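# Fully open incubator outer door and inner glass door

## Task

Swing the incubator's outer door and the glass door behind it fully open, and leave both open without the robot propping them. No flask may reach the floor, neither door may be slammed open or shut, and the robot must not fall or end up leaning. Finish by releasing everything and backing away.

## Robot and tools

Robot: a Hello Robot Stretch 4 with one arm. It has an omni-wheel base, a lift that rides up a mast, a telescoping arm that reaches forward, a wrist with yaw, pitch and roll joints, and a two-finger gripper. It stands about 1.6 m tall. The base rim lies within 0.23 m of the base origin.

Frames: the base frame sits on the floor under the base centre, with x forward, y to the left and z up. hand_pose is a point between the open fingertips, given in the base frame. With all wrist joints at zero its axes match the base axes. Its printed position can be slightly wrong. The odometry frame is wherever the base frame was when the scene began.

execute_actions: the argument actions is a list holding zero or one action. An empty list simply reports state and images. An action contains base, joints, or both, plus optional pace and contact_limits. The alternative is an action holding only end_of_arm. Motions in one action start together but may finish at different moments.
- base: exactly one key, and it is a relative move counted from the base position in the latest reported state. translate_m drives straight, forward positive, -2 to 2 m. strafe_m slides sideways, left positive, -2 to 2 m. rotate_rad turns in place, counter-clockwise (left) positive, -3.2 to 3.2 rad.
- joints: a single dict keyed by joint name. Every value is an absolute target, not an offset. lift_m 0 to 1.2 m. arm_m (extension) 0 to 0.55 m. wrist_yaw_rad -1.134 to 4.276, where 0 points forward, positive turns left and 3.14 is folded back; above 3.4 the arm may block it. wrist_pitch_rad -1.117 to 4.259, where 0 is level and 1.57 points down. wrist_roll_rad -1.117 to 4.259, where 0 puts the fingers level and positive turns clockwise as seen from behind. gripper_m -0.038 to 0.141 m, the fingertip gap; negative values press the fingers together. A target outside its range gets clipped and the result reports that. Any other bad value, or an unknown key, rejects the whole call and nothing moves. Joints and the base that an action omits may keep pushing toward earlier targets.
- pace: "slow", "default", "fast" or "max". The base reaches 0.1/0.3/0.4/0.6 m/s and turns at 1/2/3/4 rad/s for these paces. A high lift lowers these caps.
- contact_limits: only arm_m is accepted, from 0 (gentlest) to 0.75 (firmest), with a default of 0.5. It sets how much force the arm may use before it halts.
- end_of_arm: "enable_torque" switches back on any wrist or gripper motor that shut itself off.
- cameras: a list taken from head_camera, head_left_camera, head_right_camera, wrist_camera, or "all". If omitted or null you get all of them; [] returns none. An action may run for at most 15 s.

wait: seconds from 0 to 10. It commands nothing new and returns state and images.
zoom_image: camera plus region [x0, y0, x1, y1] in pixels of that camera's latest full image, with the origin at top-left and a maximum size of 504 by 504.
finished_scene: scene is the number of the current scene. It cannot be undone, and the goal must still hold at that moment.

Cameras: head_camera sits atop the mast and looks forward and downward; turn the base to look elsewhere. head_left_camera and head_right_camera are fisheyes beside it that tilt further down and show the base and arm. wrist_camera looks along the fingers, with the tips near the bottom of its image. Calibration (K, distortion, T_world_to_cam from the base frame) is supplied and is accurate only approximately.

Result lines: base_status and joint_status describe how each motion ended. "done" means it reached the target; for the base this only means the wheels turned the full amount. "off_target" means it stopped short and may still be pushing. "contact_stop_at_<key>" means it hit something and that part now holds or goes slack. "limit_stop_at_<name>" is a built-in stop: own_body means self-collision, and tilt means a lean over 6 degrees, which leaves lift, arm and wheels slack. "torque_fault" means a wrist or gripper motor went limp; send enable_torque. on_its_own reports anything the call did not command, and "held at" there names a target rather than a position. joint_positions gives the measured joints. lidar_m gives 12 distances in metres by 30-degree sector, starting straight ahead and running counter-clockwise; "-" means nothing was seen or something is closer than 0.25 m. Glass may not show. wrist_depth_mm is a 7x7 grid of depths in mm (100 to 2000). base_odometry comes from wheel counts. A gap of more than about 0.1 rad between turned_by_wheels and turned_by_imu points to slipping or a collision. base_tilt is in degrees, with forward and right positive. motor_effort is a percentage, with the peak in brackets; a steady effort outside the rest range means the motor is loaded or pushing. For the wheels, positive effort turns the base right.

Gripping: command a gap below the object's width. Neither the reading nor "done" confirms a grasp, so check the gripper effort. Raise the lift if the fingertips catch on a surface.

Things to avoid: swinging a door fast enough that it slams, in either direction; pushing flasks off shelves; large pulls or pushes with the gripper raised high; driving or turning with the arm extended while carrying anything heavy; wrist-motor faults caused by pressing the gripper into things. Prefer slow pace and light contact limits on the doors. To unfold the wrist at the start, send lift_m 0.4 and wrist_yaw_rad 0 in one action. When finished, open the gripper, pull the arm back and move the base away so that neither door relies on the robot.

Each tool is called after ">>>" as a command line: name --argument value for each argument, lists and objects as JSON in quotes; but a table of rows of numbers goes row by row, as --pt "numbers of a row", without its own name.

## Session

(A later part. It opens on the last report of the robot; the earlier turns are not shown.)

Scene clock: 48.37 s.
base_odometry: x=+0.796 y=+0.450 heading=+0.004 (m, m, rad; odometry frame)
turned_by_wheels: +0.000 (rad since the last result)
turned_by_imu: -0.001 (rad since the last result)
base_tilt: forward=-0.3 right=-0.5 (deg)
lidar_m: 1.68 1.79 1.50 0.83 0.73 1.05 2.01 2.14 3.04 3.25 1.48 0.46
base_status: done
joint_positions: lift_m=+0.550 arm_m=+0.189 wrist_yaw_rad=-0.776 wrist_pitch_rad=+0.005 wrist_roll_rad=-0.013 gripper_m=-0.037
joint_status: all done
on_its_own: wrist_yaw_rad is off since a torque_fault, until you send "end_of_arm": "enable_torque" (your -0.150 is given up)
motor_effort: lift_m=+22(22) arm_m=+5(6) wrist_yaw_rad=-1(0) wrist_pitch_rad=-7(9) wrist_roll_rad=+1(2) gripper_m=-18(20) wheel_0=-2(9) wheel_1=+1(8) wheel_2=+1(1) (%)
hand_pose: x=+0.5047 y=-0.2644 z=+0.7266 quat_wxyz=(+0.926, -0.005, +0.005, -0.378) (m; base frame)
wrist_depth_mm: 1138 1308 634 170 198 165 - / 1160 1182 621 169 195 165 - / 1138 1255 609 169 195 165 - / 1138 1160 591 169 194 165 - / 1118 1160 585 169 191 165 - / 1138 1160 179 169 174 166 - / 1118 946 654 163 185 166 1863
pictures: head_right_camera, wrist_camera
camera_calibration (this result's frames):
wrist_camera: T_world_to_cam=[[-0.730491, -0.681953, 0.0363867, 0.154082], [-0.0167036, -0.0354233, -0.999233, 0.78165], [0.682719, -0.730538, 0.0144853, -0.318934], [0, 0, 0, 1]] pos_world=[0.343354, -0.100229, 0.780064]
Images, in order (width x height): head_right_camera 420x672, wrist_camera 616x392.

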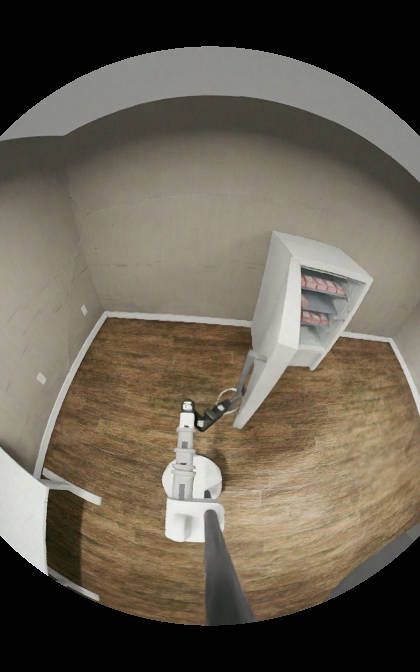

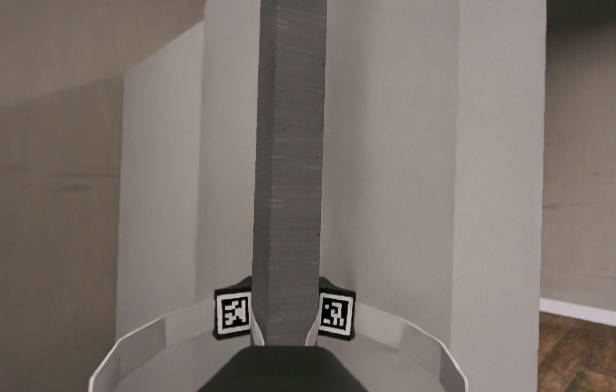

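>>> execute_actions --actions '[{"base": {"strafe_m": 0.085}, "joints": {"arm_m": 0.265}, "pace": "slow"}]' --cameras '["head_right_camera", "wrist_camera"]'

Scene clock: 50.73 s.
base_odometry: x=+0.796 y=+0.535 heading=+0.002 (m, m, rad; odometry frame)
turned_by_wheels: -0.002 (rad since the last result)
turned_by_imu: -0.060 (rad since the last result)
base_tilt: forward=-0.2 right=-0.3 (deg)
lidar_m: 1.69 1.77 1.45 1.10 0.69 0.93 1.99 2.10 2.83 3.30 1.55 0.49
base_status: done
joint_positions: lift_m=+0.550 arm_m=+0.264 wrist_yaw_rad=-1.008 wrist_pitch_rad=+0.005 wrist_roll_rad=-0.013 gripper_m=-0.037
joint_status: all done
on_its_own: wrist_yaw_rad is off since a torque_fault, until you send "end_of_arm": "enable_torque" (your -0.150 is given up)
motor_effort: lift_m=+22(21) arm_m=+6(5) wrist_yaw_rad=+0(0) wrist_pitch_rad=-9(10) wrist_roll_rad=+1(1) gripper_m=-25(26) wheel_0=-19(21) wheel_1=-1(6) wheel_2=-10(11) (%)
hand_pose: x=+0.5150 y=-0.2906 z=+0.7265 quat_wxyz=(+0.876, -0.005, +0.006, -0.483) (m; base frame)
wrist_depth_mm: 931 597 368 171 207 198 - / 891 597 366 171 206 200 - / 878 585 359 171 206 201 - / 878 569 357 172 204 202 - / 866 569 353 172 203 203 - / 866 559 181 172 186 204 - / 842 436 366 163 198 205 1808
pictures: head_right_camera, wrist_camera
camera_calibration (this result's frames):
wrist_camera: T_world_to_cam=[[-0.867697, -0.495759, 0.0364101, 0.268492], [-0.0246859, -0.030181, -0.99924, 0.786378], [0.496481, -0.867936, 0.0139497, -0.288728], [0, 0, 0, 1]] pos_world=[0.39573, -0.0937565, 0.780032]
Images, in order (width x height): head_right_camera 420x672, wrist_camera 616x392.

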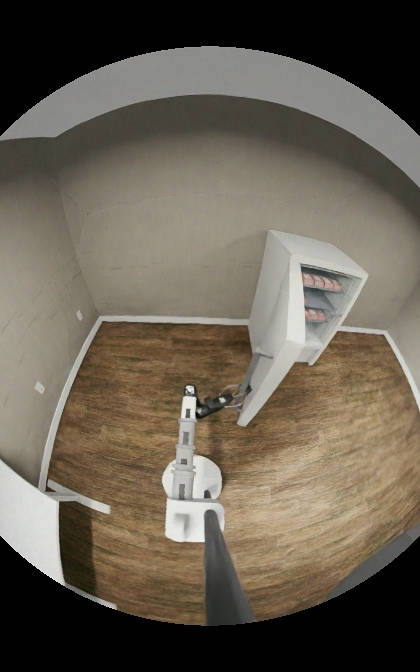

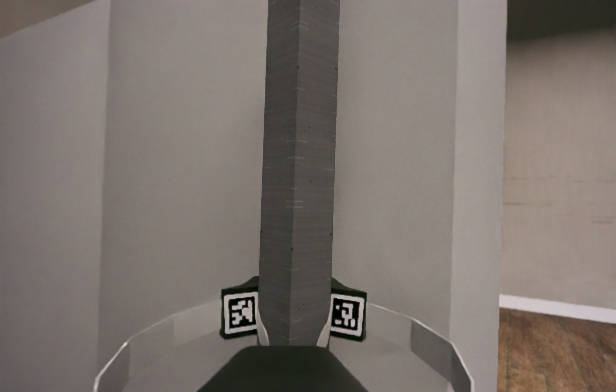

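>>> execute_actions --actions '[{"end_of_arm": "enable_torque"}]' --cameras '[]'

>>> execute_actions --actions '[{"joints": {"gripper_m": 0.07}}]' --cameras '["wrist_camera"]'

Scene clock: 51.20 s.
base_odometry: x=+0.796 y=+0.535 heading=+0.002 (m, m, rad; odometry frame)
turned_by_wheels: +0.000 (rad since the last result)
turned_by_imu: +0.000 (rad since the last result)
base_tilt: forward=-0.4 right=-0.3 (deg)
lidar_m: 1.69 1.77 1.46 1.08 0.68 0.91 2.02 2.11 2.83 3.32 1.54 0.49
base_status: not commanded
joint_positions: lift_m=+0.550 arm_m=+0.264 wrist_yaw_rad=-1.008 wrist_pitch_rad=+0.005 wrist_roll_rad=-0.013 gripper_m=-0.037
joint_status: not commanded
end_of_arm: enable_torque: each motor that was off is on again
on_its_own: wrist_yaw_rad is held at -1.008, not at your -0.150, since a torque_fault
motor_effort: lift_m=+21(21) arm_m=+6(6) wrist_yaw_rad=+0(1) wrist_pitch_rad=-9(9) wrist_roll_rad=+3(1) gripper_m=-24(25) wheel_0=-19(19) wheel_1=-1(1) wheel_2=-10(10) (%)
hand_pose: x=+0.5150 y=-0.2906 z=+0.7265 quat_wxyz=(+0.876, -0.005, +0.006, -0.483) (m; base frame)
wrist_depth_mm: 904 591 368 170 207 199 - / 878 591 366 171 206 200 - / 878 580 362 172 206 201 - / 854 569 353 172 204 202 - / 866 564 357 173 204 202 - / 878 549 181 172 185 204 - / 854 439 368 163 198 205 1808
pictures: none
No camera images: the call's "cameras" was empty. Leave "cameras" out to get every camera's image.

Scene clock: 52.97 s.
base_odometry: x=+0.796 y=+0.535 heading=+0.004 (m, m, rad; odometry frame)
turned_by_wheels: +0.002 (rad since the last result)
turned_by_imu: +0.003 (rad since the last result)
base_tilt: forward=-0.2 right=-0.3 (deg)
lidar_m: 1.69 1.75 1.46 1.08 0.67 0.93 2.02 2.12 2.84 3.30 1.55 0.49
base_status: not commanded
joint_positions: lift_m=+0.550 arm_m=+0.264 wrist_yaw_rad=-1.009 wrist_pitch_rad=+0.004 wrist_roll_rad=-0.013 gripper_m=+0.070
joint_status: all done
on_its_own: wrist_yaw_rad is held at -1.008, not at your -0.150, since a torque_fault
motor_effort: lift_m=+21(21) arm_m=+6(6) wrist_yaw_rad=+4(33) wrist_pitch_rad=-5(9) wrist_roll_rad=+0(1) gripper_m=-1(20) wheel_0=+3(19) wheel_1=+1(1) wheel_2=-3(10) (%)
hand_pose: x=+0.5146 y=-0.2907 z=+0.7269 quat_wxyz=(+0.875, -0.005, +0.005, -0.483) (m; base frame)
wrist_depth_mm: 1098 676 415 191 221 208 - / 917 647 407 190 226 208 - / 917 640 404 190 224 207 - / 904 634 397 187 224 206 - / 904 621 379 187 224 205 - / 891 621 197 185 194 204 - / 891 525 413 145 220 202 1756
pictures: wrist_camera
camera_calibration (this result's frames):
wrist_camera: T_world_to_cam=[[-0.868338, -0.49464, 0.0363489, 0.268816], [-0.0239759, -0.031339, -0.999221, 0.786056], [0.495394, -0.868533, 0.0153534, -0.289278], [0, 0, 0, 1]] pos_world=[0.395575, -0.093646, 0.780114]
Images, in order (width x height): wrist_camera 616x392.

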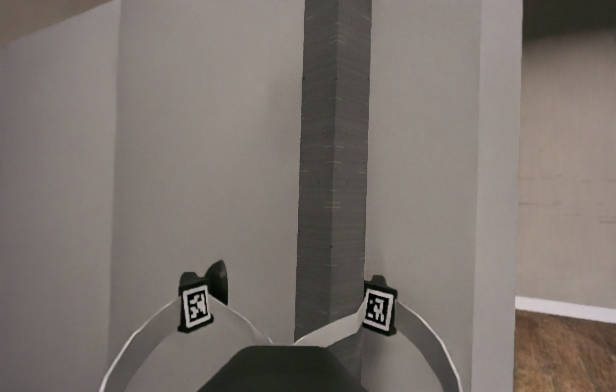

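>>> execute_actions --actions '[{"base": {"strafe_m": 0.03}, "joints": {"arm_m": 0.22}, "pace": "slow"}]' --cameras '["wrist_camera"]'

Scene clock: 55.23 s.
base_odometry: x=+0.795 y=+0.565 heading=+0.004 (m, m, rad; odometry frame)
turned_by_wheels: +0.000 (rad since the last result)
turned_by_imu: +0.000 (rad since the last result)
base_tilt: forward=-0.2 right=-0.3 (deg)
lidar_m: 1.69 1.77 1.42 1.09 0.65 0.86 2.01 2.12 2.85 3.35 0.54 0.50
base_status: done
joint_positions: lift_m=+0.550 arm_m=+0.221 wrist_yaw_rad=-1.007 wrist_pitch_rad=+0.005 wrist_roll_rad=-0.013 gripper_m=+0.070
joint_status: all done
on_its_own: wrist_yaw_rad is held at -1.008, not at your -0.150, since a torque_fault
motor_effort: lift_m=+21(21) arm_m=-7(8) wrist_yaw_rad=-1(6) wrist_pitch_rad=-7(7) wrist_roll_rad=+2(1) gripper_m=-3(4) wheel_0=-1(3) wheel_1=+3(4) wheel_2=+1(1) (%)
hand_pose: x=+0.4723 y=-0.2906 z=+0.7267 quat_wxyz=(+0.876, -0.005, +0.005, -0.483) (m; base frame)
wrist_depth_mm: 1160 707 439 236 257 - - / 960 699 439 237 258 - - / 976 683 430 236 256 - - / 960 683 430 235 254 - - / 946 668 404 234 252 - - / 960 661 197 231 217 - - / 946 564 442 147 251 1808 1808
pictures: wrist_camera
camera_calibration (this result's frames):
wrist_camera: T_world_to_cam=[[-0.867572, -0.49598, 0.0363759, 0.231313], [-0.0242546, -0.0308586, -0.999229, 0.785145], [0.496721, -0.867785, 0.0147422, -0.26814], [0, 0, 0, 1]] pos_world=[0.352915, -0.0937327, 0.780079]
Images, in order (width x height): wrist_camera 616x392.

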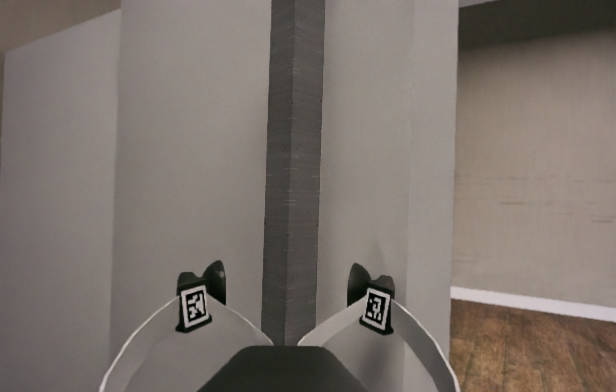

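>>> execute_actions --actions '[{"base": {"strafe_m": 0.05}, "joints": {"arm_m": 0.19}}]' --cameras '[]'

>>> execute_actions --actions '[{"base": {"translate_m": -0.15}, "joints": {"arm_m": 0.0}, "pace": "fast"}]' --cameras '["head_right_camera"]'

Scene clock: 56.53 s.
base_odometry: x=+0.795 y=+0.615 heading=+0.004 (m, m, rad; odometry frame)
turned_by_wheels: +0.000 (rad since the last result)
turned_by_imu: +0.000 (rad since the last result)
base_tilt: forward=-0.2 right=-0.3 (deg)
lidar_m: 1.68 1.75 1.36 1.08 0.61 0.78 2.00 2.08 2.86 3.40 0.55 0.54
base_status: done
joint_positions: lift_m=+0.550 arm_m=+0.191 wrist_yaw_rad=-1.008 wrist_pitch_rad=+0.005 wrist_roll_rad=-0.013 gripper_m=+0.070
joint_status: all done
on_its_own: wrist_yaw_rad is held at -1.008, not at your -0.150, since a torque_fault
motor_effort: lift_m=+22(21) arm_m=-7(9) wrist_yaw_rad=+0(0) wrist_pitch_rad=-7(7) wrist_roll_rad=+0(2) gripper_m=-4(3) wheel_0=+0(2) wheel_1=-1(9) wheel_2=+0(1) (%)
hand_pose: x=+0.4422 y=-0.2906 z=+0.7267 quat_wxyz=(+0.876, -0.005, +0.005, -0.483) (m; base frame)
wrist_depth_mm: 1205 878 521 334 315 - - / 1078 820 512 336 315 - - / 1078 820 512 330 315 - - / 1078 798 504 332 319 - - / 1060 778 473 297 317 - - / 1042 788 198 293 218 - - / 1042 661 521 148 309 1756 1808
pictures: none
No camera images: the call's "cameras" was empty. Leave "cameras" out to get every camera's image.

Scene clock: 58.03 s.
base_odometry: x=+0.645 y=+0.614 heading=+0.004 (m, m, rad; odometry frame)
turned_by_wheels: +0.000 (rad since the last result)
turned_by_imu: +0.000 (rad since the last result)
base_tilt: forward=-0.4 right=-0.4 (deg)
lidar_m: 1.84 1.89 1.36 0.56 0.57 0.79 1.86 1.92 2.69 3.40 1.76 0.66
base_status: done
joint_positions: lift_m=+0.550 arm_m=+0.001 wrist_yaw_rad=-1.008 wrist_pitch_rad=+0.005 wrist_roll_rad=-0.013 gripper_m=+0.070
joint_status: all done
on_its_own: wrist_yaw_rad is held at -1.008, not at your -0.150, since a torque_fault
motor_effort: lift_m=+22(21) arm_m=-6(5) wrist_yaw_rad=+1(1) wrist_pitch_rad=-7(7) wrist_roll_rad=+1(2) gripper_m=-3(2) wheel_0=+1(1) wheel_1=+0(3) wheel_2=-1(12) (%)
hand_pose: x=+0.2520 y=-0.2906 z=+0.7267 quat_wxyz=(+0.876, -0.005, +0.005, -0.483) (m; base frame)
wrist_depth_mm: 1464 496 - - - - - / 1078 492 - - - - - / 1060 492 1661 - - - - / 1042 492 1708 - - - - / 1060 488 1618 - - - - / 1042 480 197 - 218 - - / 976 492 1576 147 1708 1808 1756
pictures: head_right_camera
Images, in order (width x height): head_right_camera 420x672.

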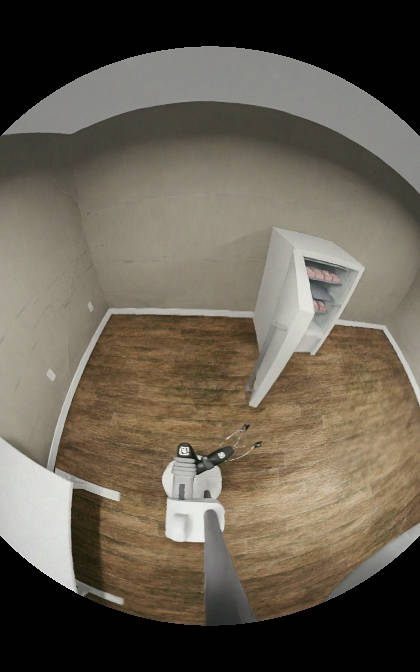

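>>> execute_actions --actions '[{"base": {"strafe_m": -1.15}, "pace": "fast"}]' --cameras '[]'

>>> execute_actions --actions '[{"base": {"translate_m": 0.25}, "joints": {"wrist_yaw_rad": 0.0, "gripper_m": 0.1}, "pace": "fast"}]'

Scene clock: 62.50 s.
base_odometry: x=+0.650 y=-0.536 heading=+0.004 (m, m, rad; odometry frame)
turned_by_wheels: +0.000 (rad since the last result)
turned_by_imu: +0.002 (rad since the last result)
base_tilt: forward=-0.2 right=-0.3 (deg)
lidar_m: 1.21 0.92 0.87 1.72 1.78 1.96 1.88 1.95 2.32 2.24 2.34 1.91
base_status: done
joint_positions: lift_m=+0.550 arm_m=+0.001 wrist_yaw_rad=-1.008 wrist_pitch_rad=+0.005 wrist_roll_rad=-0.013 gripper_m=+0.070
joint_status: not commanded
on_its_own: wrist_yaw_rad is held at -1.008, not at your -0.150, since a torque_fault
motor_effort: lift_m=+21(22) arm_m=-6(6) wrist_yaw_rad=+0(2) wrist_pitch_rad=-7(7) wrist_roll_rad=+2(2) gripper_m=-3(3) wheel_0=-1(10) wheel_1=+1(12) wheel_2=+0(1) (%)
hand_pose: x=+0.2520 y=-0.2906 z=+0.7267 quat_wxyz=(+0.876, -0.005, +0.005, -0.483) (m; base frame)
wrist_depth_mm: 1537 1863 - - - 1983 1808 / 1537 1921 - - - - 1808 / 1499 1921 - - - 1983 1808 / 1576 1863 - - - 1983 1708 / 1499 1921 - - - 1983 1708 / 1537 1921 197 - 217 1921 1756 / 1537 1537 1756 147 1618 1808 1708
pictures: none
No camera images: the call's "cameras" was empty. Leave "cameras" out to get every camera's image.

Scene clock: 64.43 s.
base_odometry: x=+0.900 y=-0.535 heading=+0.004 (m, m, rad; odometry frame)
turned_by_wheels: +0.000 (rad since the last result)
turned_by_imu: -0.001 (rad since the last result)
base_tilt: forward=-0.2 right=-0.4 (deg)
lidar_m: 0.97 0.84 0.72 1.73 1.76 2.22 2.13 2.21 2.33 2.23 2.25 1.65
base_status: done
joint_positions: lift_m=+0.550 arm_m=+0.001 wrist_yaw_rad=+0.000 wrist_pitch_rad=+0.005 wrist_roll_rad=-0.013 gripper_m=+0.100
joint_status: all done
motor_effort: lift_m=+21(22) arm_m=-6(6) wrist_yaw_rad=+1(8) wrist_pitch_rad=-7(7) wrist_roll_rad=+2(3) gripper_m=-2(5) wheel_0=+0(7) wheel_1=+0(6) wheel_2=+0(13) (%)
hand_pose: x=+0.4604 y=-0.0875 z=+0.7266 quat_wxyz=(+1.000, -0.007, +0.002, +0.000) (m; base frame)
wrist_depth_mm: 759 798 809 768 1366 1397 1464 / 798 991 1078 842 1430 1464 1397 / 798 1008 1025 831 1366 1397 1499 / 788 1008 1255 820 1430 1366 1464 / 788 931 976 831 1397 1464 1430 / 788 960 1060 831 201 1397 1397 / 788 798 854 148 1397 1397 1430
pictures: head_camera, head_left_camera, head_right_camera, wrist_camera
camera_calibration (this result's frames):
wrist_camera: T_world_to_cam=[[-0.0442293, -0.998359, 0.0363856, -0.101238], [0.012924, -0.0369899, -0.999232, 0.773415], [0.998938, -0.043725, 0.0145388, -0.244996], [0, 0, 0, 1]] pos_world=[0.230263, -0.083176, 0.780067]
Images, in order (width x height): head_camera 420x560, head_left_camera 420x672, head_right_camera 420x672, wrist_camera 616x392.

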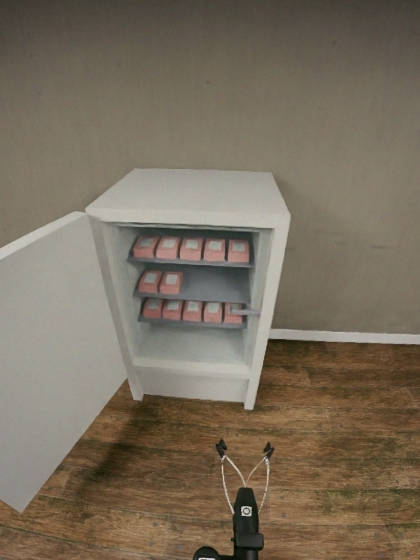

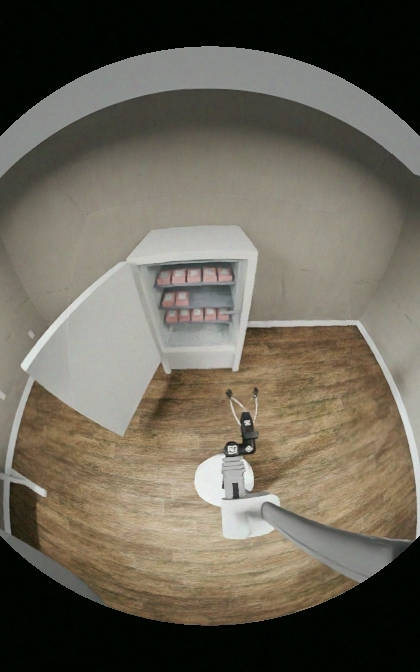

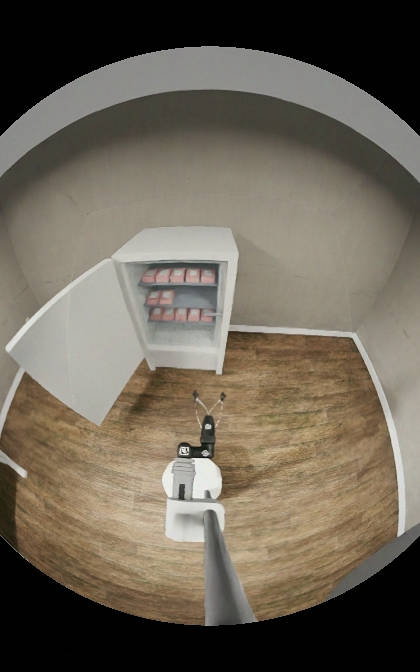

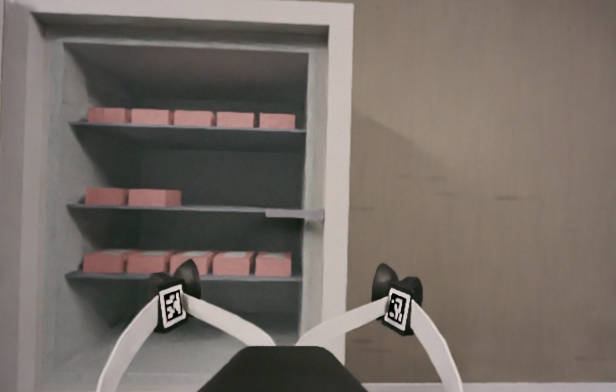

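>>> zoom_image --camera "wrist_camera" --region '[230, 160, 370, 270]'

>>> zoom_image --camera "head_camera" --region '[200, 270, 300, 350]'

Region (230, 160, 370, 270) of wrist_camera's 616x392 image, scaled by 3.600; it fills the top 396 rows of this view, and the rest is white.

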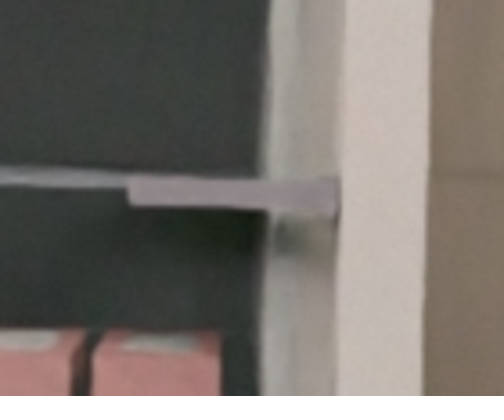

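Region (200, 270, 300, 350) of head_camera's 420x560 image, scaled by 5.040, with more detail than that image has; it fills the top 403 rows of this view, and the rest is white.

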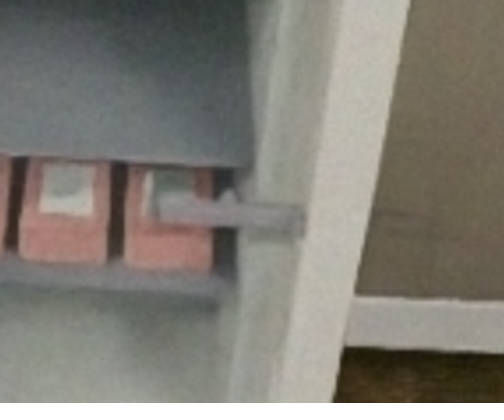

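>>> execute_actions --actions '[{"joints": {"arm_m": 0.38, "lift_m": 0.6, "wrist_pitch_rad": 0.25}, "pace": "fast"}]' --cameras '["wrist_camera"]'

Scene clock: 66.70 s.
base_odometry: x=+0.900 y=-0.535 heading=+0.004 (m, m, rad; odometry frame)
turned_by_wheels: +0.000 (rad since the last result)
turned_by_imu: +0.000 (rad since the last result)
base_tilt: forward=-0.2 right=-0.2 (deg)
lidar_m: 0.97 0.83 0.73 1.76 1.78 2.21 2.14 2.20 2.31 2.24 2.26 1.63
base_status: not commanded
joint_positions: lift_m=+0.600 arm_m=+0.379 wrist_yaw_rad=+0.000 wrist_pitch_rad=+0.252 wrist_roll_rad=-0.013 gripper_m=+0.100
joint_status: all done
motor_effort: lift_m=+22(24) arm_m=+6(6) wrist_yaw_rad=-1(1) wrist_pitch_rad=-7(7) wrist_roll_rad=+2(0) gripper_m=-2(1) wheel_0=+0(0) wheel_1=+0(0) wheel_2=+0(0) (%)
hand_pose: x=+0.8292 y=-0.0874 z=+0.7060 quat_wxyz=(+0.992, -0.007, +0.126, +0.001) (m; base frame)
wrist_depth_mm: 647 654 621 525 359 931 931 / 741 831 831 831 373 1008 976 / 477 580 831 477 387 991 991 / 683 854 878 452 410 1042 1042 / 504 512 517 517 415 1078 1118 / 723 732 699 661 202 1138 1182 / 597 580 615 148 455 1160 1182
pictures: wrist_camera
camera_calibration (this result's frames):
wrist_camera: T_world_to_cam=[[-0.0336408, -0.998371, 0.0460748, -0.0997042], [-0.232108, -0.037036, -0.971985, 0.931988], [0.972108, -0.0433927, -0.230485, -0.417795], [0, 0, 0, 1]] pos_world=[0.61911, -0.083154, 0.814176]
Images, in order (width x height): wrist_camera 616x392.

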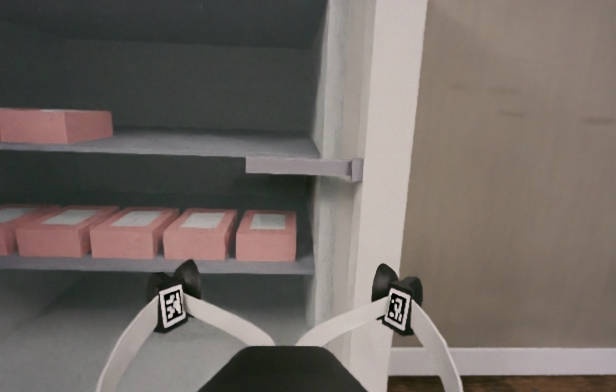

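>>> zoom_image --camera "wrist_camera" --region '[220, 110, 400, 230]'

Region (220, 110, 400, 230) of wrist_camera's 616x392 image, scaled by 2.800.

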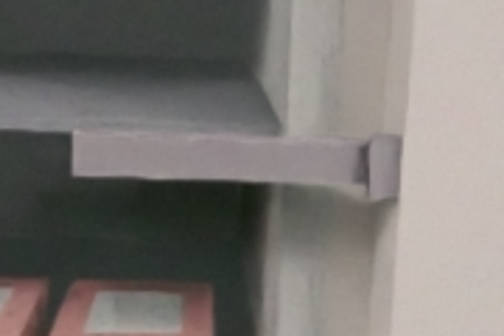

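>>> execute_actions --actions '[{"base": {"translate_m": 0.1}, "joints": {"arm_m": 0.36, "lift_m": 0.575, "wrist_pitch_rad": 0.0, "wrist_roll_rad": 1.571, "gripper_m": 0.08}}]' --cameras '["wrist_camera", "head_camera"]'

Scene clock: 69.07 s.
base_odometry: x=+1.000 y=-0.534 heading=+0.004 (m, m, rad; odometry frame)
turned_by_wheels: +0.000 (rad since the last result)
turned_by_imu: +0.000 (rad since the last result)
base_tilt: forward=-0.2 right=-0.4 (deg)
lidar_m: 0.87 0.78 0.69 1.92 1.79 2.30 2.23 2.32 2.32 2.24 2.12 1.55
base_status: done
joint_positions: lift_m=+0.575 arm_m=+0.361 wrist_yaw_rad=+0.000 wrist_pitch_rad=+0.003 wrist_roll_rad=+1.571 gripper_m=+0.080
joint_status: all done
motor_effort: lift_m=+16(20) arm_m=-6(9) wrist_yaw_rad=-1(1) wrist_pitch_rad=-8(11) wrist_roll_rad=+4(8) gripper_m=-2(0) wheel_0=+0(6) wheel_1=+0(4) wheel_2=+3(9) (%)
hand_pose: x=+0.8205 y=-0.0874 z=+0.7528 quat_wxyz=(+0.707, +0.707, +0.001, -0.001) (m; base frame)
wrist_depth_mm: 891 904 904 931 917 946 946 / 878 878 917 917 931 946 946 / 298 301 307 314 315 320 322 / 349 353 359 357 366 364 375 / 517 445 778 809 439 676 484 / 517 404 213 809 204 661 480 / 517 402 759 146 424 627 484
pictures: head_camera, wrist_camera
camera_calibration (this result's frames):
wrist_camera: T_world_to_cam=[[-0.046845, -0.0231076, -0.998635, 0.780294], [0.0176198, 0.999558, -0.0239555, 0.147466], [0.998747, -0.018718, -0.0464171, -0.556861], [0, 0, 0, 1]] pos_world=[0.590118, -0.139793, 0.756913]
Images, in order (width x height): head_camera 420x560, wrist_camera 616x392.

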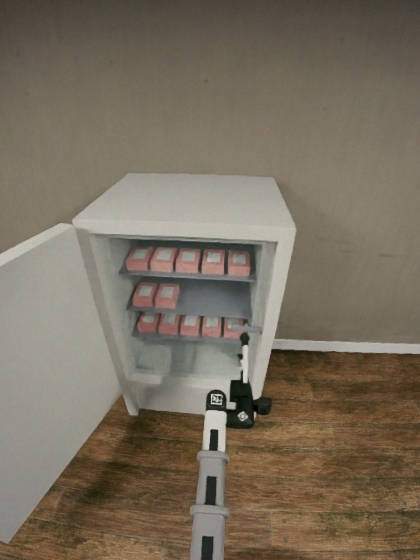

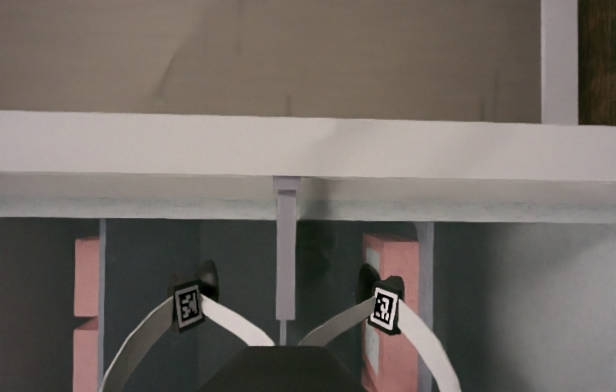

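>>> execute_actions --actions '[{"base": {"strafe_m": -0.008}, "joints": {"arm_m": 0.465}, "contact_limits": {"arm_m": 0.15}}]' --cameras '["wrist_camera"]'

Scene clock: 70.77 s.
base_odometry: x=+1.000 y=-0.542 heading=+0.005 (m, m, rad; odometry frame)
turned_by_wheels: +0.000 (rad since the last result)
turned_by_imu: +0.000 (rad since the last result)
base_tilt: forward=-0.4 right=-0.2 (deg)
lidar_m: 0.87 0.80 0.70 0.74 1.79 2.29 2.22 2.32 2.28 2.23 2.10 1.55
base_status: done
joint_positions: lift_m=+0.575 arm_m=+0.464 wrist_yaw_rad=+0.000 wrist_pitch_rad=+0.002 wrist_roll_rad=+1.571 gripper_m=+0.080
joint_status: all done
motor_effort: lift_m=+16(16) arm_m=+7(7) wrist_yaw_rad=+0(1) wrist_pitch_rad=-7(8) wrist_roll_rad=+4(4) gripper_m=-4(1) wheel_0=+0(6) wheel_1=+3(5) wheel_2=+0(3) (%)
contact_limits: arm_m 0.15
hand_pose: x=+0.9232 y=-0.0875 z=+0.7529 quat_wxyz=(+0.707, +0.707, +0.001, -0.001) (m; base frame)
wrist_depth_mm: 798 788 809 820 842 842 866 / 202 788 809 820 842 842 854 / 200 203 205 208 211 213 216 / 247 252 254 257 262 264 267 / 298 410 683 699 382 349 466 / 303 382 213 691 202 559 484 / 303 382 691 146 377 554 473
pictures: wrist_camera
camera_calibration (this result's frames):
wrist_camera: T_world_to_cam=[[-0.0464967, -0.0230331, -0.998653, 0.784901], [0.0178217, 0.999556, -0.0238837, 0.145475], [0.998759, -0.0189082, -0.0460656, -0.659665], [0, 0, 0, 1]] pos_world=[0.69275, -0.139804, 0.75693]
Images, in order (width x height): wrist_camera 616x392.

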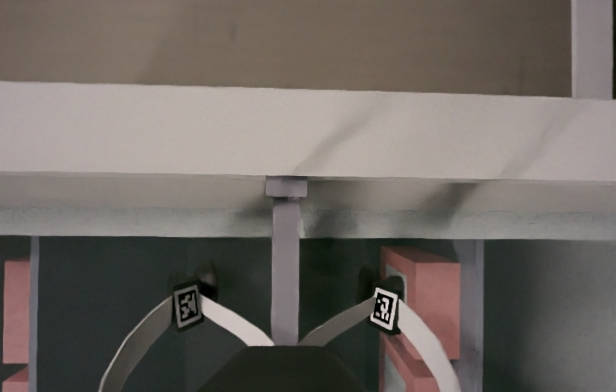

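>>> execute_actions --actions '[{"joints": {"gripper_m": -0.015}}]' --cameras '["wrist_camera"]'

Scene clock: 72.83 s.
base_odometry: x=+1.000 y=-0.542 heading=+0.005 (m, m, rad; odometry frame)
turned_by_wheels: +0.000 (rad since the last result)
turned_by_imu: +0.000 (rad since the last result)
base_tilt: forward=-0.2 right=-0.3 (deg)
lidar_m: 0.86 0.80 0.70 0.74 1.80 2.31 2.24 2.33 2.32 2.22 2.11 1.55
base_status: not commanded
joint_positions: lift_m=+0.575 arm_m=+0.465 wrist_yaw_rad=+0.003 wrist_pitch_rad=+0.001 wrist_roll_rad=+1.571 gripper_m=-0.014
joint_status: all done
motor_effort: lift_m=+16(16) arm_m=+1(7) wrist_yaw_rad=-9(9) wrist_pitch_rad=-5(7) wrist_roll_rad=+3(3) gripper_m=-23(24) wheel_0=-1(1) wheel_1=+1(2) wheel_2=+3(3) (%)
hand_pose: x=+0.9244 y=-0.0865 z=+0.7531 quat_wxyz=(+0.707, +0.707, +0.002, +0.001) (m; base frame)
wrist_depth_mm: 788 798 798 831 831 842 854 / 200 202 809 820 831 842 842 / 198 201 204 206 208 211 213 / 245 250 253 213 258 262 265 / 297 404 683 691 387 322 469 / 300 407 184 204 319 319 484 / 300 355 691 213 379 320 480
pictures: wrist_camera
camera_calibration (this result's frames):
wrist_camera: T_world_to_cam=[[-0.0454747, -0.023189, -0.998696, 0.784329], [0.0144336, 0.999611, -0.0238675, 0.147599], [0.998861, -0.0155002, -0.0451223, -0.661397], [0, 0, 0, 1]] pos_world=[0.694181, -0.139605, 0.756985]
Images, in order (width x height): wrist_camera 616x392.

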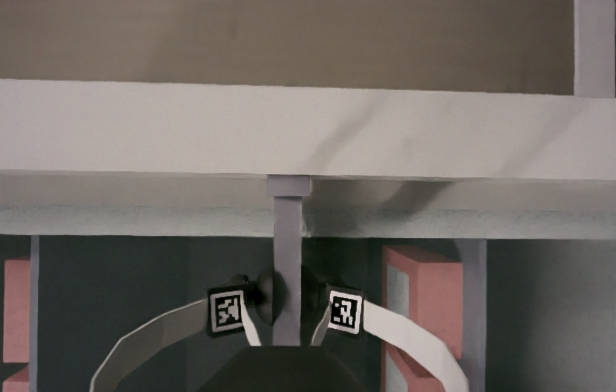

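Gripped. Try a small roll toward 0 to test the direction.

>>> execute_actions --actions '[{"joints": {"wrist_roll_rad": 1.35}}]' --cameras '["wrist_camera"]'

Scene clock: 73.63 s.
base_odometry: x=+1.000 y=-0.542 heading=+0.005 (m, m, rad; odometry frame)
turned_by_wheels: +0.000 (rad since the last result)
turned_by_imu: +0.000 (rad since the last result)
base_tilt: forward=-0.4 right=-0.4 (deg)
lidar_m: 0.87 0.80 0.70 0.73 1.81 2.29 2.24 2.32 2.32 2.23 2.12 1.55
base_status: not commanded
joint_positions: lift_m=+0.575 arm_m=+0.465 wrist_yaw_rad=+0.002 wrist_pitch_rad=+0.001 wrist_roll_rad=+1.354 gripper_m=-0.014
joint_status: all done
motor_effort: lift_m=+16(16) arm_m=+1(1) wrist_yaw_rad=-6(10) wrist_pitch_rad=-5(5) wrist_roll_rad=-8(9) gripper_m=-21(22) wheel_0=-1(1) wheel_1=+1(1) wheel_2=+4(3) (%)
hand_pose: x=+0.9243 y=-0.0869 z=+0.7531 quat_wxyz=(+0.779, +0.626, +0.001, +0.000) (m; base frame)
wrist_depth_mm: 201 798 809 820 820 842 866 / 198 202 204 820 842 854 831 / 246 249 204 206 208 211 842 / 301 252 254 236 210 212 213 / 300 459 699 255 259 263 265 / 306 442 185 213 320 325 449 / 319 413 699 213 317 530 449
pictures: wrist_camera
camera_calibration (this result's frames):
wrist_camera: T_world_to_cam=[[-0.0450463, -0.237327, -0.970385, 0.743999], [0.0154738, 0.971089, -0.238217, 0.305958], [0.998865, -0.0257464, -0.0400716, -0.665991], [0, 0, 0, 1]] pos_world=[0.694015, -0.137688, 0.768162]
Images, in order (width x height): wrist_camera 616x392.

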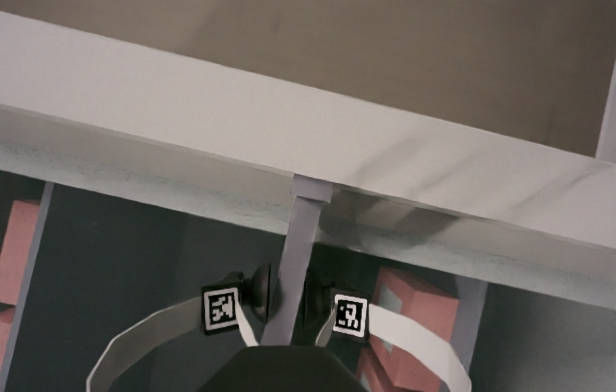

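>>> execute_actions --actions '[{"joints": {"wrist_roll_rad": 1.85}}]' --cameras '["wrist_camera"]'

Scene clock: 74.70 s.
base_odometry: x=+1.000 y=-0.542 heading=+0.005 (m, m, rad; odometry frame)
turned_by_wheels: +0.000 (rad since the last result)
turned_by_imu: +0.000 (rad since the last result)
base_tilt: forward=-0.2 right=-0.3 (deg)
lidar_m: 0.88 0.80 0.71 0.74 1.80 2.29 2.24 2.33 2.33 2.24 2.11 1.55
base_status: not commanded
joint_positions: lift_m=+0.575 arm_m=+0.465 wrist_yaw_rad=+0.001 wrist_pitch_rad=+0.000 wrist_roll_rad=+1.848 gripper_m=-0.014
joint_status: all done
motor_effort: lift_m=+16(16) arm_m=+1(1) wrist_yaw_rad=-5(6) wrist_pitch_rad=-2(5) wrist_roll_rad=+7(12) gripper_m=-20(21) wheel_0=-1(1) wheel_1=+1(1) wheel_2=+4(4) (%)
hand_pose: x=+0.9243 y=-0.0870 z=+0.7534 quat_wxyz=(+0.603, +0.798, +0.001, +0.000) (m; base frame)
wrist_depth_mm: 778 798 820 820 820 854 215 / 778 809 809 208 210 212 214 / 768 202 204 207 210 262 267 / 199 202 216 257 260 544 484 / 246 249 254 707 402 320 508 / 286 387 185 205 322 320 525 / 301 329 569 250 699 322 559
pictures: wrist_camera
camera_calibration (this result's frames):
wrist_camera: T_world_to_cam=[[-0.044914, 0.251308, -0.966865, 0.783976], [0.0163559, 0.967897, 0.250816, -0.0633661], [0.998857, -0.00454878, -0.0475825, -0.658428], [0, 0, 0, 1]] pos_world=[0.693924, -0.138682, 0.742563]
Images, in order (width x height): wrist_camera 616x392.

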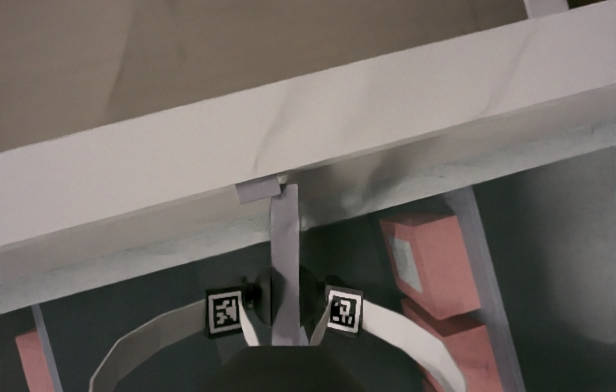

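>>> execute_actions --actions '[{"joints": {"wrist_roll_rad": 3.12}}]' --cameras '["wrist_camera", "head_camera"]'

Scene clock: 76.13 s.
base_odometry: x=+1.000 y=-0.542 heading=+0.004 (m, m, rad; odometry frame)
turned_by_wheels: +0.000 (rad since the last result)
turned_by_imu: +0.000 (rad since the last result)
base_tilt: forward=-0.3 right=-0.4 (deg)
lidar_m: 0.86 0.80 0.71 0.75 1.79 2.29 2.22 2.31 2.32 2.22 2.11 1.53
base_status: not commanded
joint_positions: lift_m=+0.575 arm_m=+0.465 wrist_yaw_rad=-0.003 wrist_pitch_rad=-0.006 wrist_roll_rad=+3.118 gripper_m=-0.014
joint_status: all done
motor_effort: lift_m=+16(16) arm_m=+1(1) wrist_yaw_rad=+9(9) wrist_pitch_rad=+16(16) wrist_roll_rad=+7(12) gripper_m=-18(19) wheel_0=-1(1) wheel_1=+1(1) wheel_2=+1(3) (%)
hand_pose: x=+0.9238 y=-0.0884 z=+0.7552 quat_wxyz=(+0.012, +1.000, -0.002, +0.003) (m; base frame)
wrist_depth_mm: 778 202 255 647 647 640 621 / 788 202 254 315 317 322 325 / 788 202 253 430 364 340 327 / 798 202 252 699 715 707 683 / 809 202 254 297 387 407 433 / 788 202 186 212 715 715 661 / 788 200 252 212 504 554 559
pictures: head_camera, wrist_camera
camera_calibration (this result's frames):
wrist_camera: T_world_to_cam=[[-0.0407739, 0.998091, -0.0463969, 0.153042], [0.0118773, 0.0469164, 0.998828, -0.70465], [0.999098, 0.040175, -0.0137676, -0.679743], [0, 0, 0, 1]] pos_world=[0.693739, -0.0923815, 0.701567]
Images, in order (width x height): head_camera 420x560, wrist_camera 616x392.

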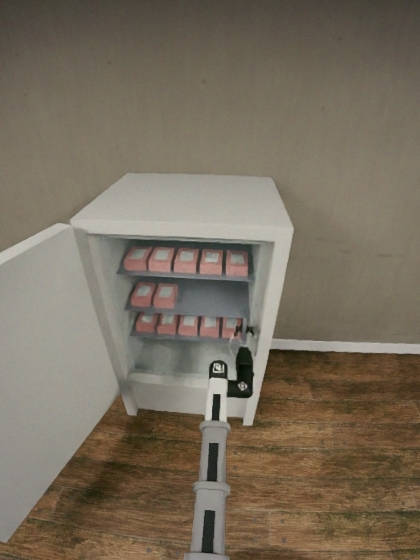

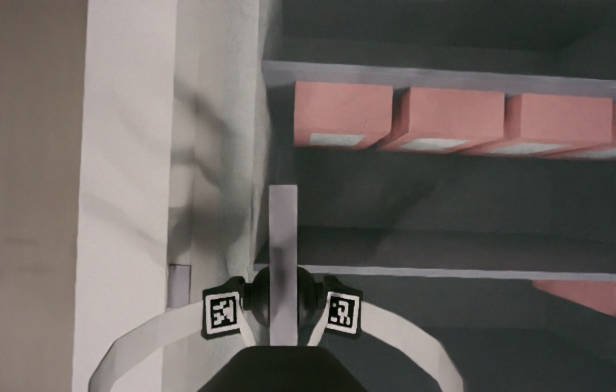

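>>> execute_actions --actions '[{"joints": {"arm_m": 0.385, "lift_m": 0.58}, "pace": "slow"}]' --cameras '["wrist_camera", "head_camera"]'

Scene clock: 78.47 s.
base_odometry: x=+1.000 y=-0.542 heading=+0.005 (m, m, rad; odometry frame)
turned_by_wheels: +0.001 (rad since the last result)
turned_by_imu: +0.001 (rad since the last result)
base_tilt: forward=-0.2 right=-0.4 (deg)
lidar_m: 0.87 0.79 0.71 0.73 1.80 2.30 2.24 2.34 2.31 2.22 2.10 1.55
base_status: not commanded
joint_positions: lift_m=+0.580 arm_m=+0.386 wrist_yaw_rad=+0.005 wrist_pitch_rad=+0.000 wrist_roll_rad=+3.119 gripper_m=-0.014
joint_status: all done
on_its_own: wrist_yaw_rad is at rest, and its effort (-14) is outside its rest range (-13 to +13)
motor_effort: lift_m=+22(22) arm_m=-7(7) wrist_yaw_rad=-14(13) wrist_pitch_rad=+0(17) wrist_roll_rad=+5(7) gripper_m=-18(19) wheel_0=+3(3) wheel_1=+2(2) wheel_2=+4(3) (%)
hand_pose: x=+0.8460 y=-0.0861 z=+0.7581 quat_wxyz=(+0.011, +1.000, +0.002, +0.000) (m; base frame)
wrist_depth_mm: 866 878 332 647 640 627 609 / 878 282 332 778 788 798 661 / 866 279 329 445 402 404 413 / 866 278 330 778 788 809 661 / 854 277 329 455 750 569 449 / 854 278 185 208 759 798 634 / 854 273 310 211 521 539 569
pictures: head_camera, wrist_camera
camera_calibration (this result's frames):
wrist_camera: T_world_to_cam=[[-0.0488943, 0.997767, -0.0454983, 0.153896], [0.0171886, 0.0463866, 0.998776, -0.711189], [0.998656, 0.0480524, -0.0194182, -0.596736], [0, 0, 0, 1]] pos_world=[0.615683, -0.0918886, 0.705733]
Images, in order (width x height): head_camera 420x560, wrist_camera 616x392.

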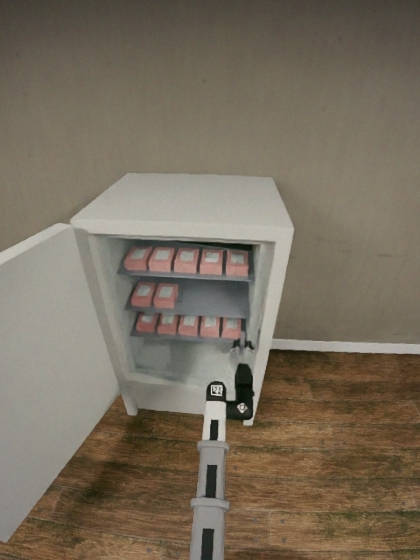

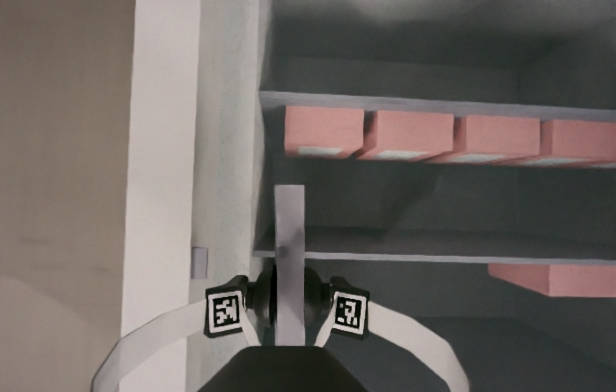

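>>> execute_actions --actions '[{"base": {"strafe_m": 0.04}, "joints": {"arm_m": 0.275}, "pace": "slow"}]' --cameras '["wrist_camera"]'

Scene clock: 81.00 s.
base_odometry: x=+1.000 y=-0.502 heading=+0.005 (m, m, rad; odometry frame)
turned_by_wheels: +0.000 (rad since the last result)
turned_by_imu: -0.001 (rad since the last result)
base_tilt: forward=-0.2 right=-0.4 (deg)
lidar_m: 0.87 0.76 0.68 1.93 1.75 2.30 2.23 2.32 2.36 2.26 2.11 0.92
base_status: done
joint_positions: lift_m=+0.580 arm_m=+0.276 wrist_yaw_rad=+0.001 wrist_pitch_rad=+0.000 wrist_roll_rad=+3.119 gripper_m=-0.014
joint_status: all done
motor_effort: lift_m=+22(22) arm_m=-7(7) wrist_yaw_rad=-3(35) wrist_pitch_rad=-1(0) wrist_roll_rad=+4(5) gripper_m=-20(19) wheel_0=-3(8) wheel_1=-1(6) wheel_2=+0(4) (%)
hand_pose: x=+0.7357 y=-0.0871 z=+0.7580 quat_wxyz=(+0.011, +1.000, +0.000, +0.000) (m; base frame)
wrist_depth_mm: 991 976 442 654 647 627 597 / 991 976 442 904 891 842 627 / 976 976 439 508 517 521 530 / 946 991 439 904 904 891 615 / 976 976 442 640 891 549 539 / 960 960 185 206 778 788 609 / 976 384 436 216 512 559 554
pictures: wrist_camera
camera_calibration (this result's frames):
wrist_camera: T_world_to_cam=[[-0.0452697, 0.997946, -0.0453355, 0.146774], [0.0177413, 0.046178, 0.998776, -0.709558], [0.998817, 0.04441, -0.0197953, -0.486648], [0, 0, 0, 1]] pos_world=[0.505305, -0.092094, 0.70571]
Images, in order (width x height): wrist_camera 616x392.

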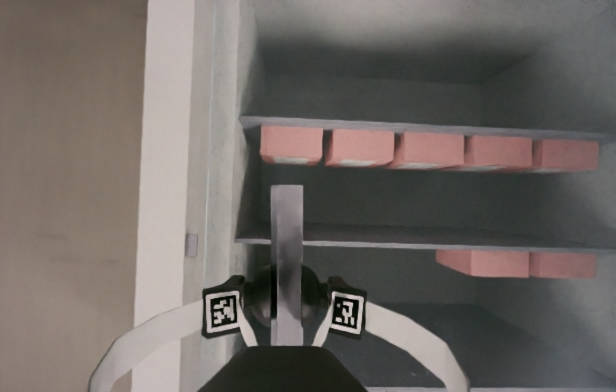

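>>> execute_actions --actions '[{"base": {"strafe_m": 0.06}, "joints": {"arm_m": 0.175}, "pace": "slow"}]' --cameras '["wrist_camera", "head_camera"]'

Scene clock: 83.57 s.
base_odometry: x=+1.000 y=-0.442 heading=+0.004 (m, m, rad; odometry frame)
turned_by_wheels: +0.000 (rad since the last result)
turned_by_imu: -0.002 (rad since the last result)
base_tilt: forward=-0.3 right=-0.4 (deg)
lidar_m: 0.87 0.69 0.61 1.92 1.66 2.32 2.22 2.32 2.43 2.33 2.13 0.92
base_status: done
joint_positions: lift_m=+0.580 arm_m=+0.176 wrist_yaw_rad=-0.001 wrist_pitch_rad=+0.001 wrist_roll_rad=+3.119 gripper_m=-0.014
joint_status: all done
motor_effort: lift_m=+22(22) arm_m=-7(9) wrist_yaw_rad=+4(40) wrist_pitch_rad=-3(3) wrist_roll_rad=+5(4) gripper_m=-20(21) wheel_0=-4(10) wheel_1=-1(4) wheel_2=-2(6) (%)
hand_pose: x=+0.6355 y=-0.0878 z=+0.7578 quat_wxyz=(+0.011, +1.000, -0.001, +0.000) (m; base frame)
wrist_depth_mm: 1078 1078 580 654 634 621 569 / 1078 1098 621 960 946 778 564 / 1078 492 603 609 615 676 569 / 1078 504 647 1008 1008 732 564 / 1060 517 609 691 991 621 569 / 1078 517 190 215 854 741 554 / 1042 477 535 219 609 615 559
pictures: head_camera, wrist_camera
camera_calibration (this result's frames):
wrist_camera: T_world_to_cam=[[-0.0428898, 0.998052, -0.0452997, 0.141391], [0.0183496, 0.0461206, 0.998767, -0.707989], [0.998911, 0.0420057, -0.020292, -0.386376], [0, 0, 0, 1]] pos_world=[0.405011, -0.092233, 0.705681]
Images, in order (width x height): head_camera 420x560, wrist_camera 616x392.

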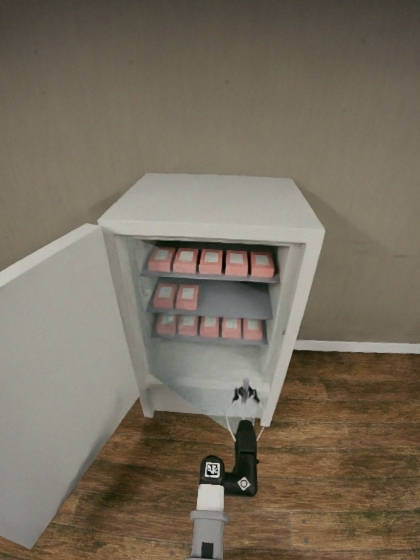

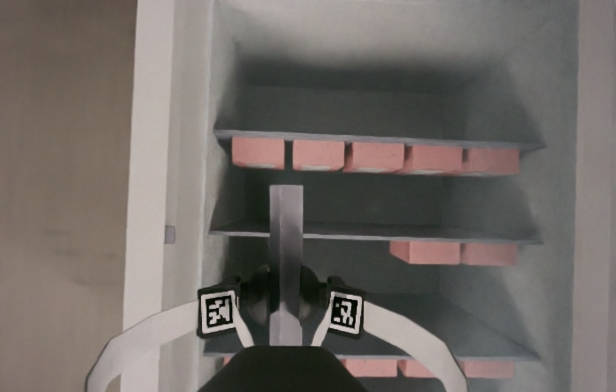

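>>> execute_actions --actions '[{"joints": {"gripper_m": 0.045}}]' --cameras '[]'

>>> execute_actions --actions '[{"joints": {"arm_m": 0.06}}]' --cameras '["wrist_camera", "head_camera"]'

Scene clock: 86.03 s.
base_odometry: x=+1.000 y=-0.442 heading=+0.004 (m, m, rad; odometry frame)
turned_by_wheels: +0.000 (rad since the last result)
turned_by_imu: +0.000 (rad since the last result)
base_tilt: forward=-0.3 right=-0.3 (deg)
lidar_m: 0.87 0.69 0.62 1.92 1.69 2.29 2.24 2.32 2.42 2.34 2.11 0.91
base_status: not commanded
joint_positions: lift_m=+0.580 arm_m=+0.176 wrist_yaw_rad=+0.000 wrist_pitch_rad=+0.002 wrist_roll_rad=+3.119 gripper_m=+0.045
joint_status: all done
motor_effort: lift_m=+22(22) arm_m=-6(7) wrist_yaw_rad=+1(16) wrist_pitch_rad=-7(6) wrist_roll_rad=+4(3) gripper_m=-4(23) wheel_0=-3(4) wheel_1=+0(0) wheel_2=-1(2) (%)
hand_pose: x=+0.6354 y=-0.0875 z=+0.7574 quat_wxyz=(+0.011, +1.000, +0.000, -0.001) (m; base frame)
wrist_depth_mm: 1098 1078 591 647 634 621 574 / 1078 1078 621 960 917 788 569 / 1060 496 609 609 615 699 564 / 1060 512 569 991 1008 732 569 / 1042 521 549 991 820 647 569 / 1078 517 192 691 715 723 559 / 1078 484 539 364 603 609 564
pictures: none
No camera images: the call's "cameras" was empty. Leave "cameras" out to get every camera's image.

Scene clock: 87.40 s.
base_odometry: x=+1.000 y=-0.442 heading=+0.004 (m, m, rad; odometry frame)
turned_by_wheels: +0.000 (rad since the last result)
turned_by_imu: +0.000 (rad since the last result)
base_tilt: forward=-0.3 right=-0.3 (deg)
lidar_m: 0.63 0.70 0.61 1.93 1.69 2.30 2.24 2.33 2.42 2.33 2.10 0.90
base_status: not commanded
joint_positions: lift_m=+0.580 arm_m=+0.061 wrist_yaw_rad=+0.000 wrist_pitch_rad=+0.002 wrist_roll_rad=+3.120 gripper_m=+0.045
joint_status: all done
motor_effort: lift_m=+22(22) arm_m=-7(7) wrist_yaw_rad=+0(0) wrist_pitch_rad=-7(8) wrist_roll_rad=+2(3) gripper_m=-3(4) wheel_0=-3(3) wheel_1=+0(1) wheel_2=-1(1) (%)
hand_pose: x=+0.5205 y=-0.0874 z=+0.7573 quat_wxyz=(+0.011, +1.000, +0.000, -0.001) (m; base frame)
wrist_depth_mm: 1182 1182 668 668 668 683 640 / 1182 1182 661 960 917 788 640 / 1182 1182 654 1098 1098 741 640 / 1205 1182 661 1098 1118 741 627 / 1182 1205 683 723 1042 741 634 / 1182 1182 192 691 707 715 634 / 1205 597 647 430 842 732 627
pictures: head_camera, wrist_camera
camera_calibration (this result's frames):
wrist_camera: T_world_to_cam=[[-0.0443052, 0.998014, -0.0447865, 0.136399], [0.0199694, 0.0457063, 0.998755, -0.706284], [0.998818, 0.0433557, -0.0219548, -0.270193], [0, 0, 0, 1]] pos_world=[0.290021, -0.0921322, 0.705581]
Images, in order (width x height): head_camera 420x560, wrist_camera 616x392.

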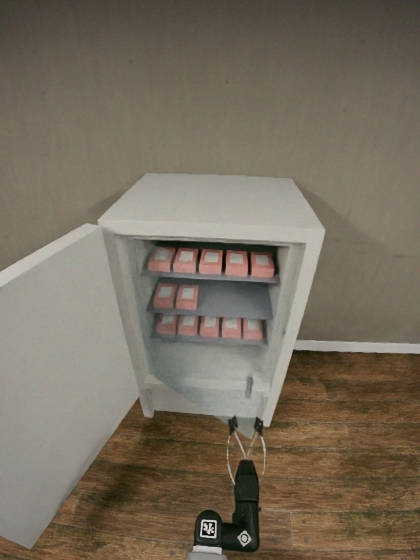

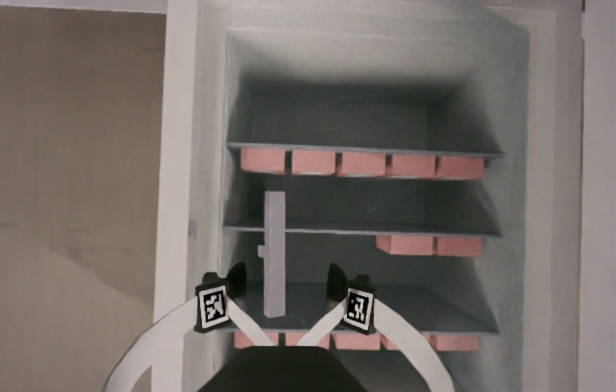

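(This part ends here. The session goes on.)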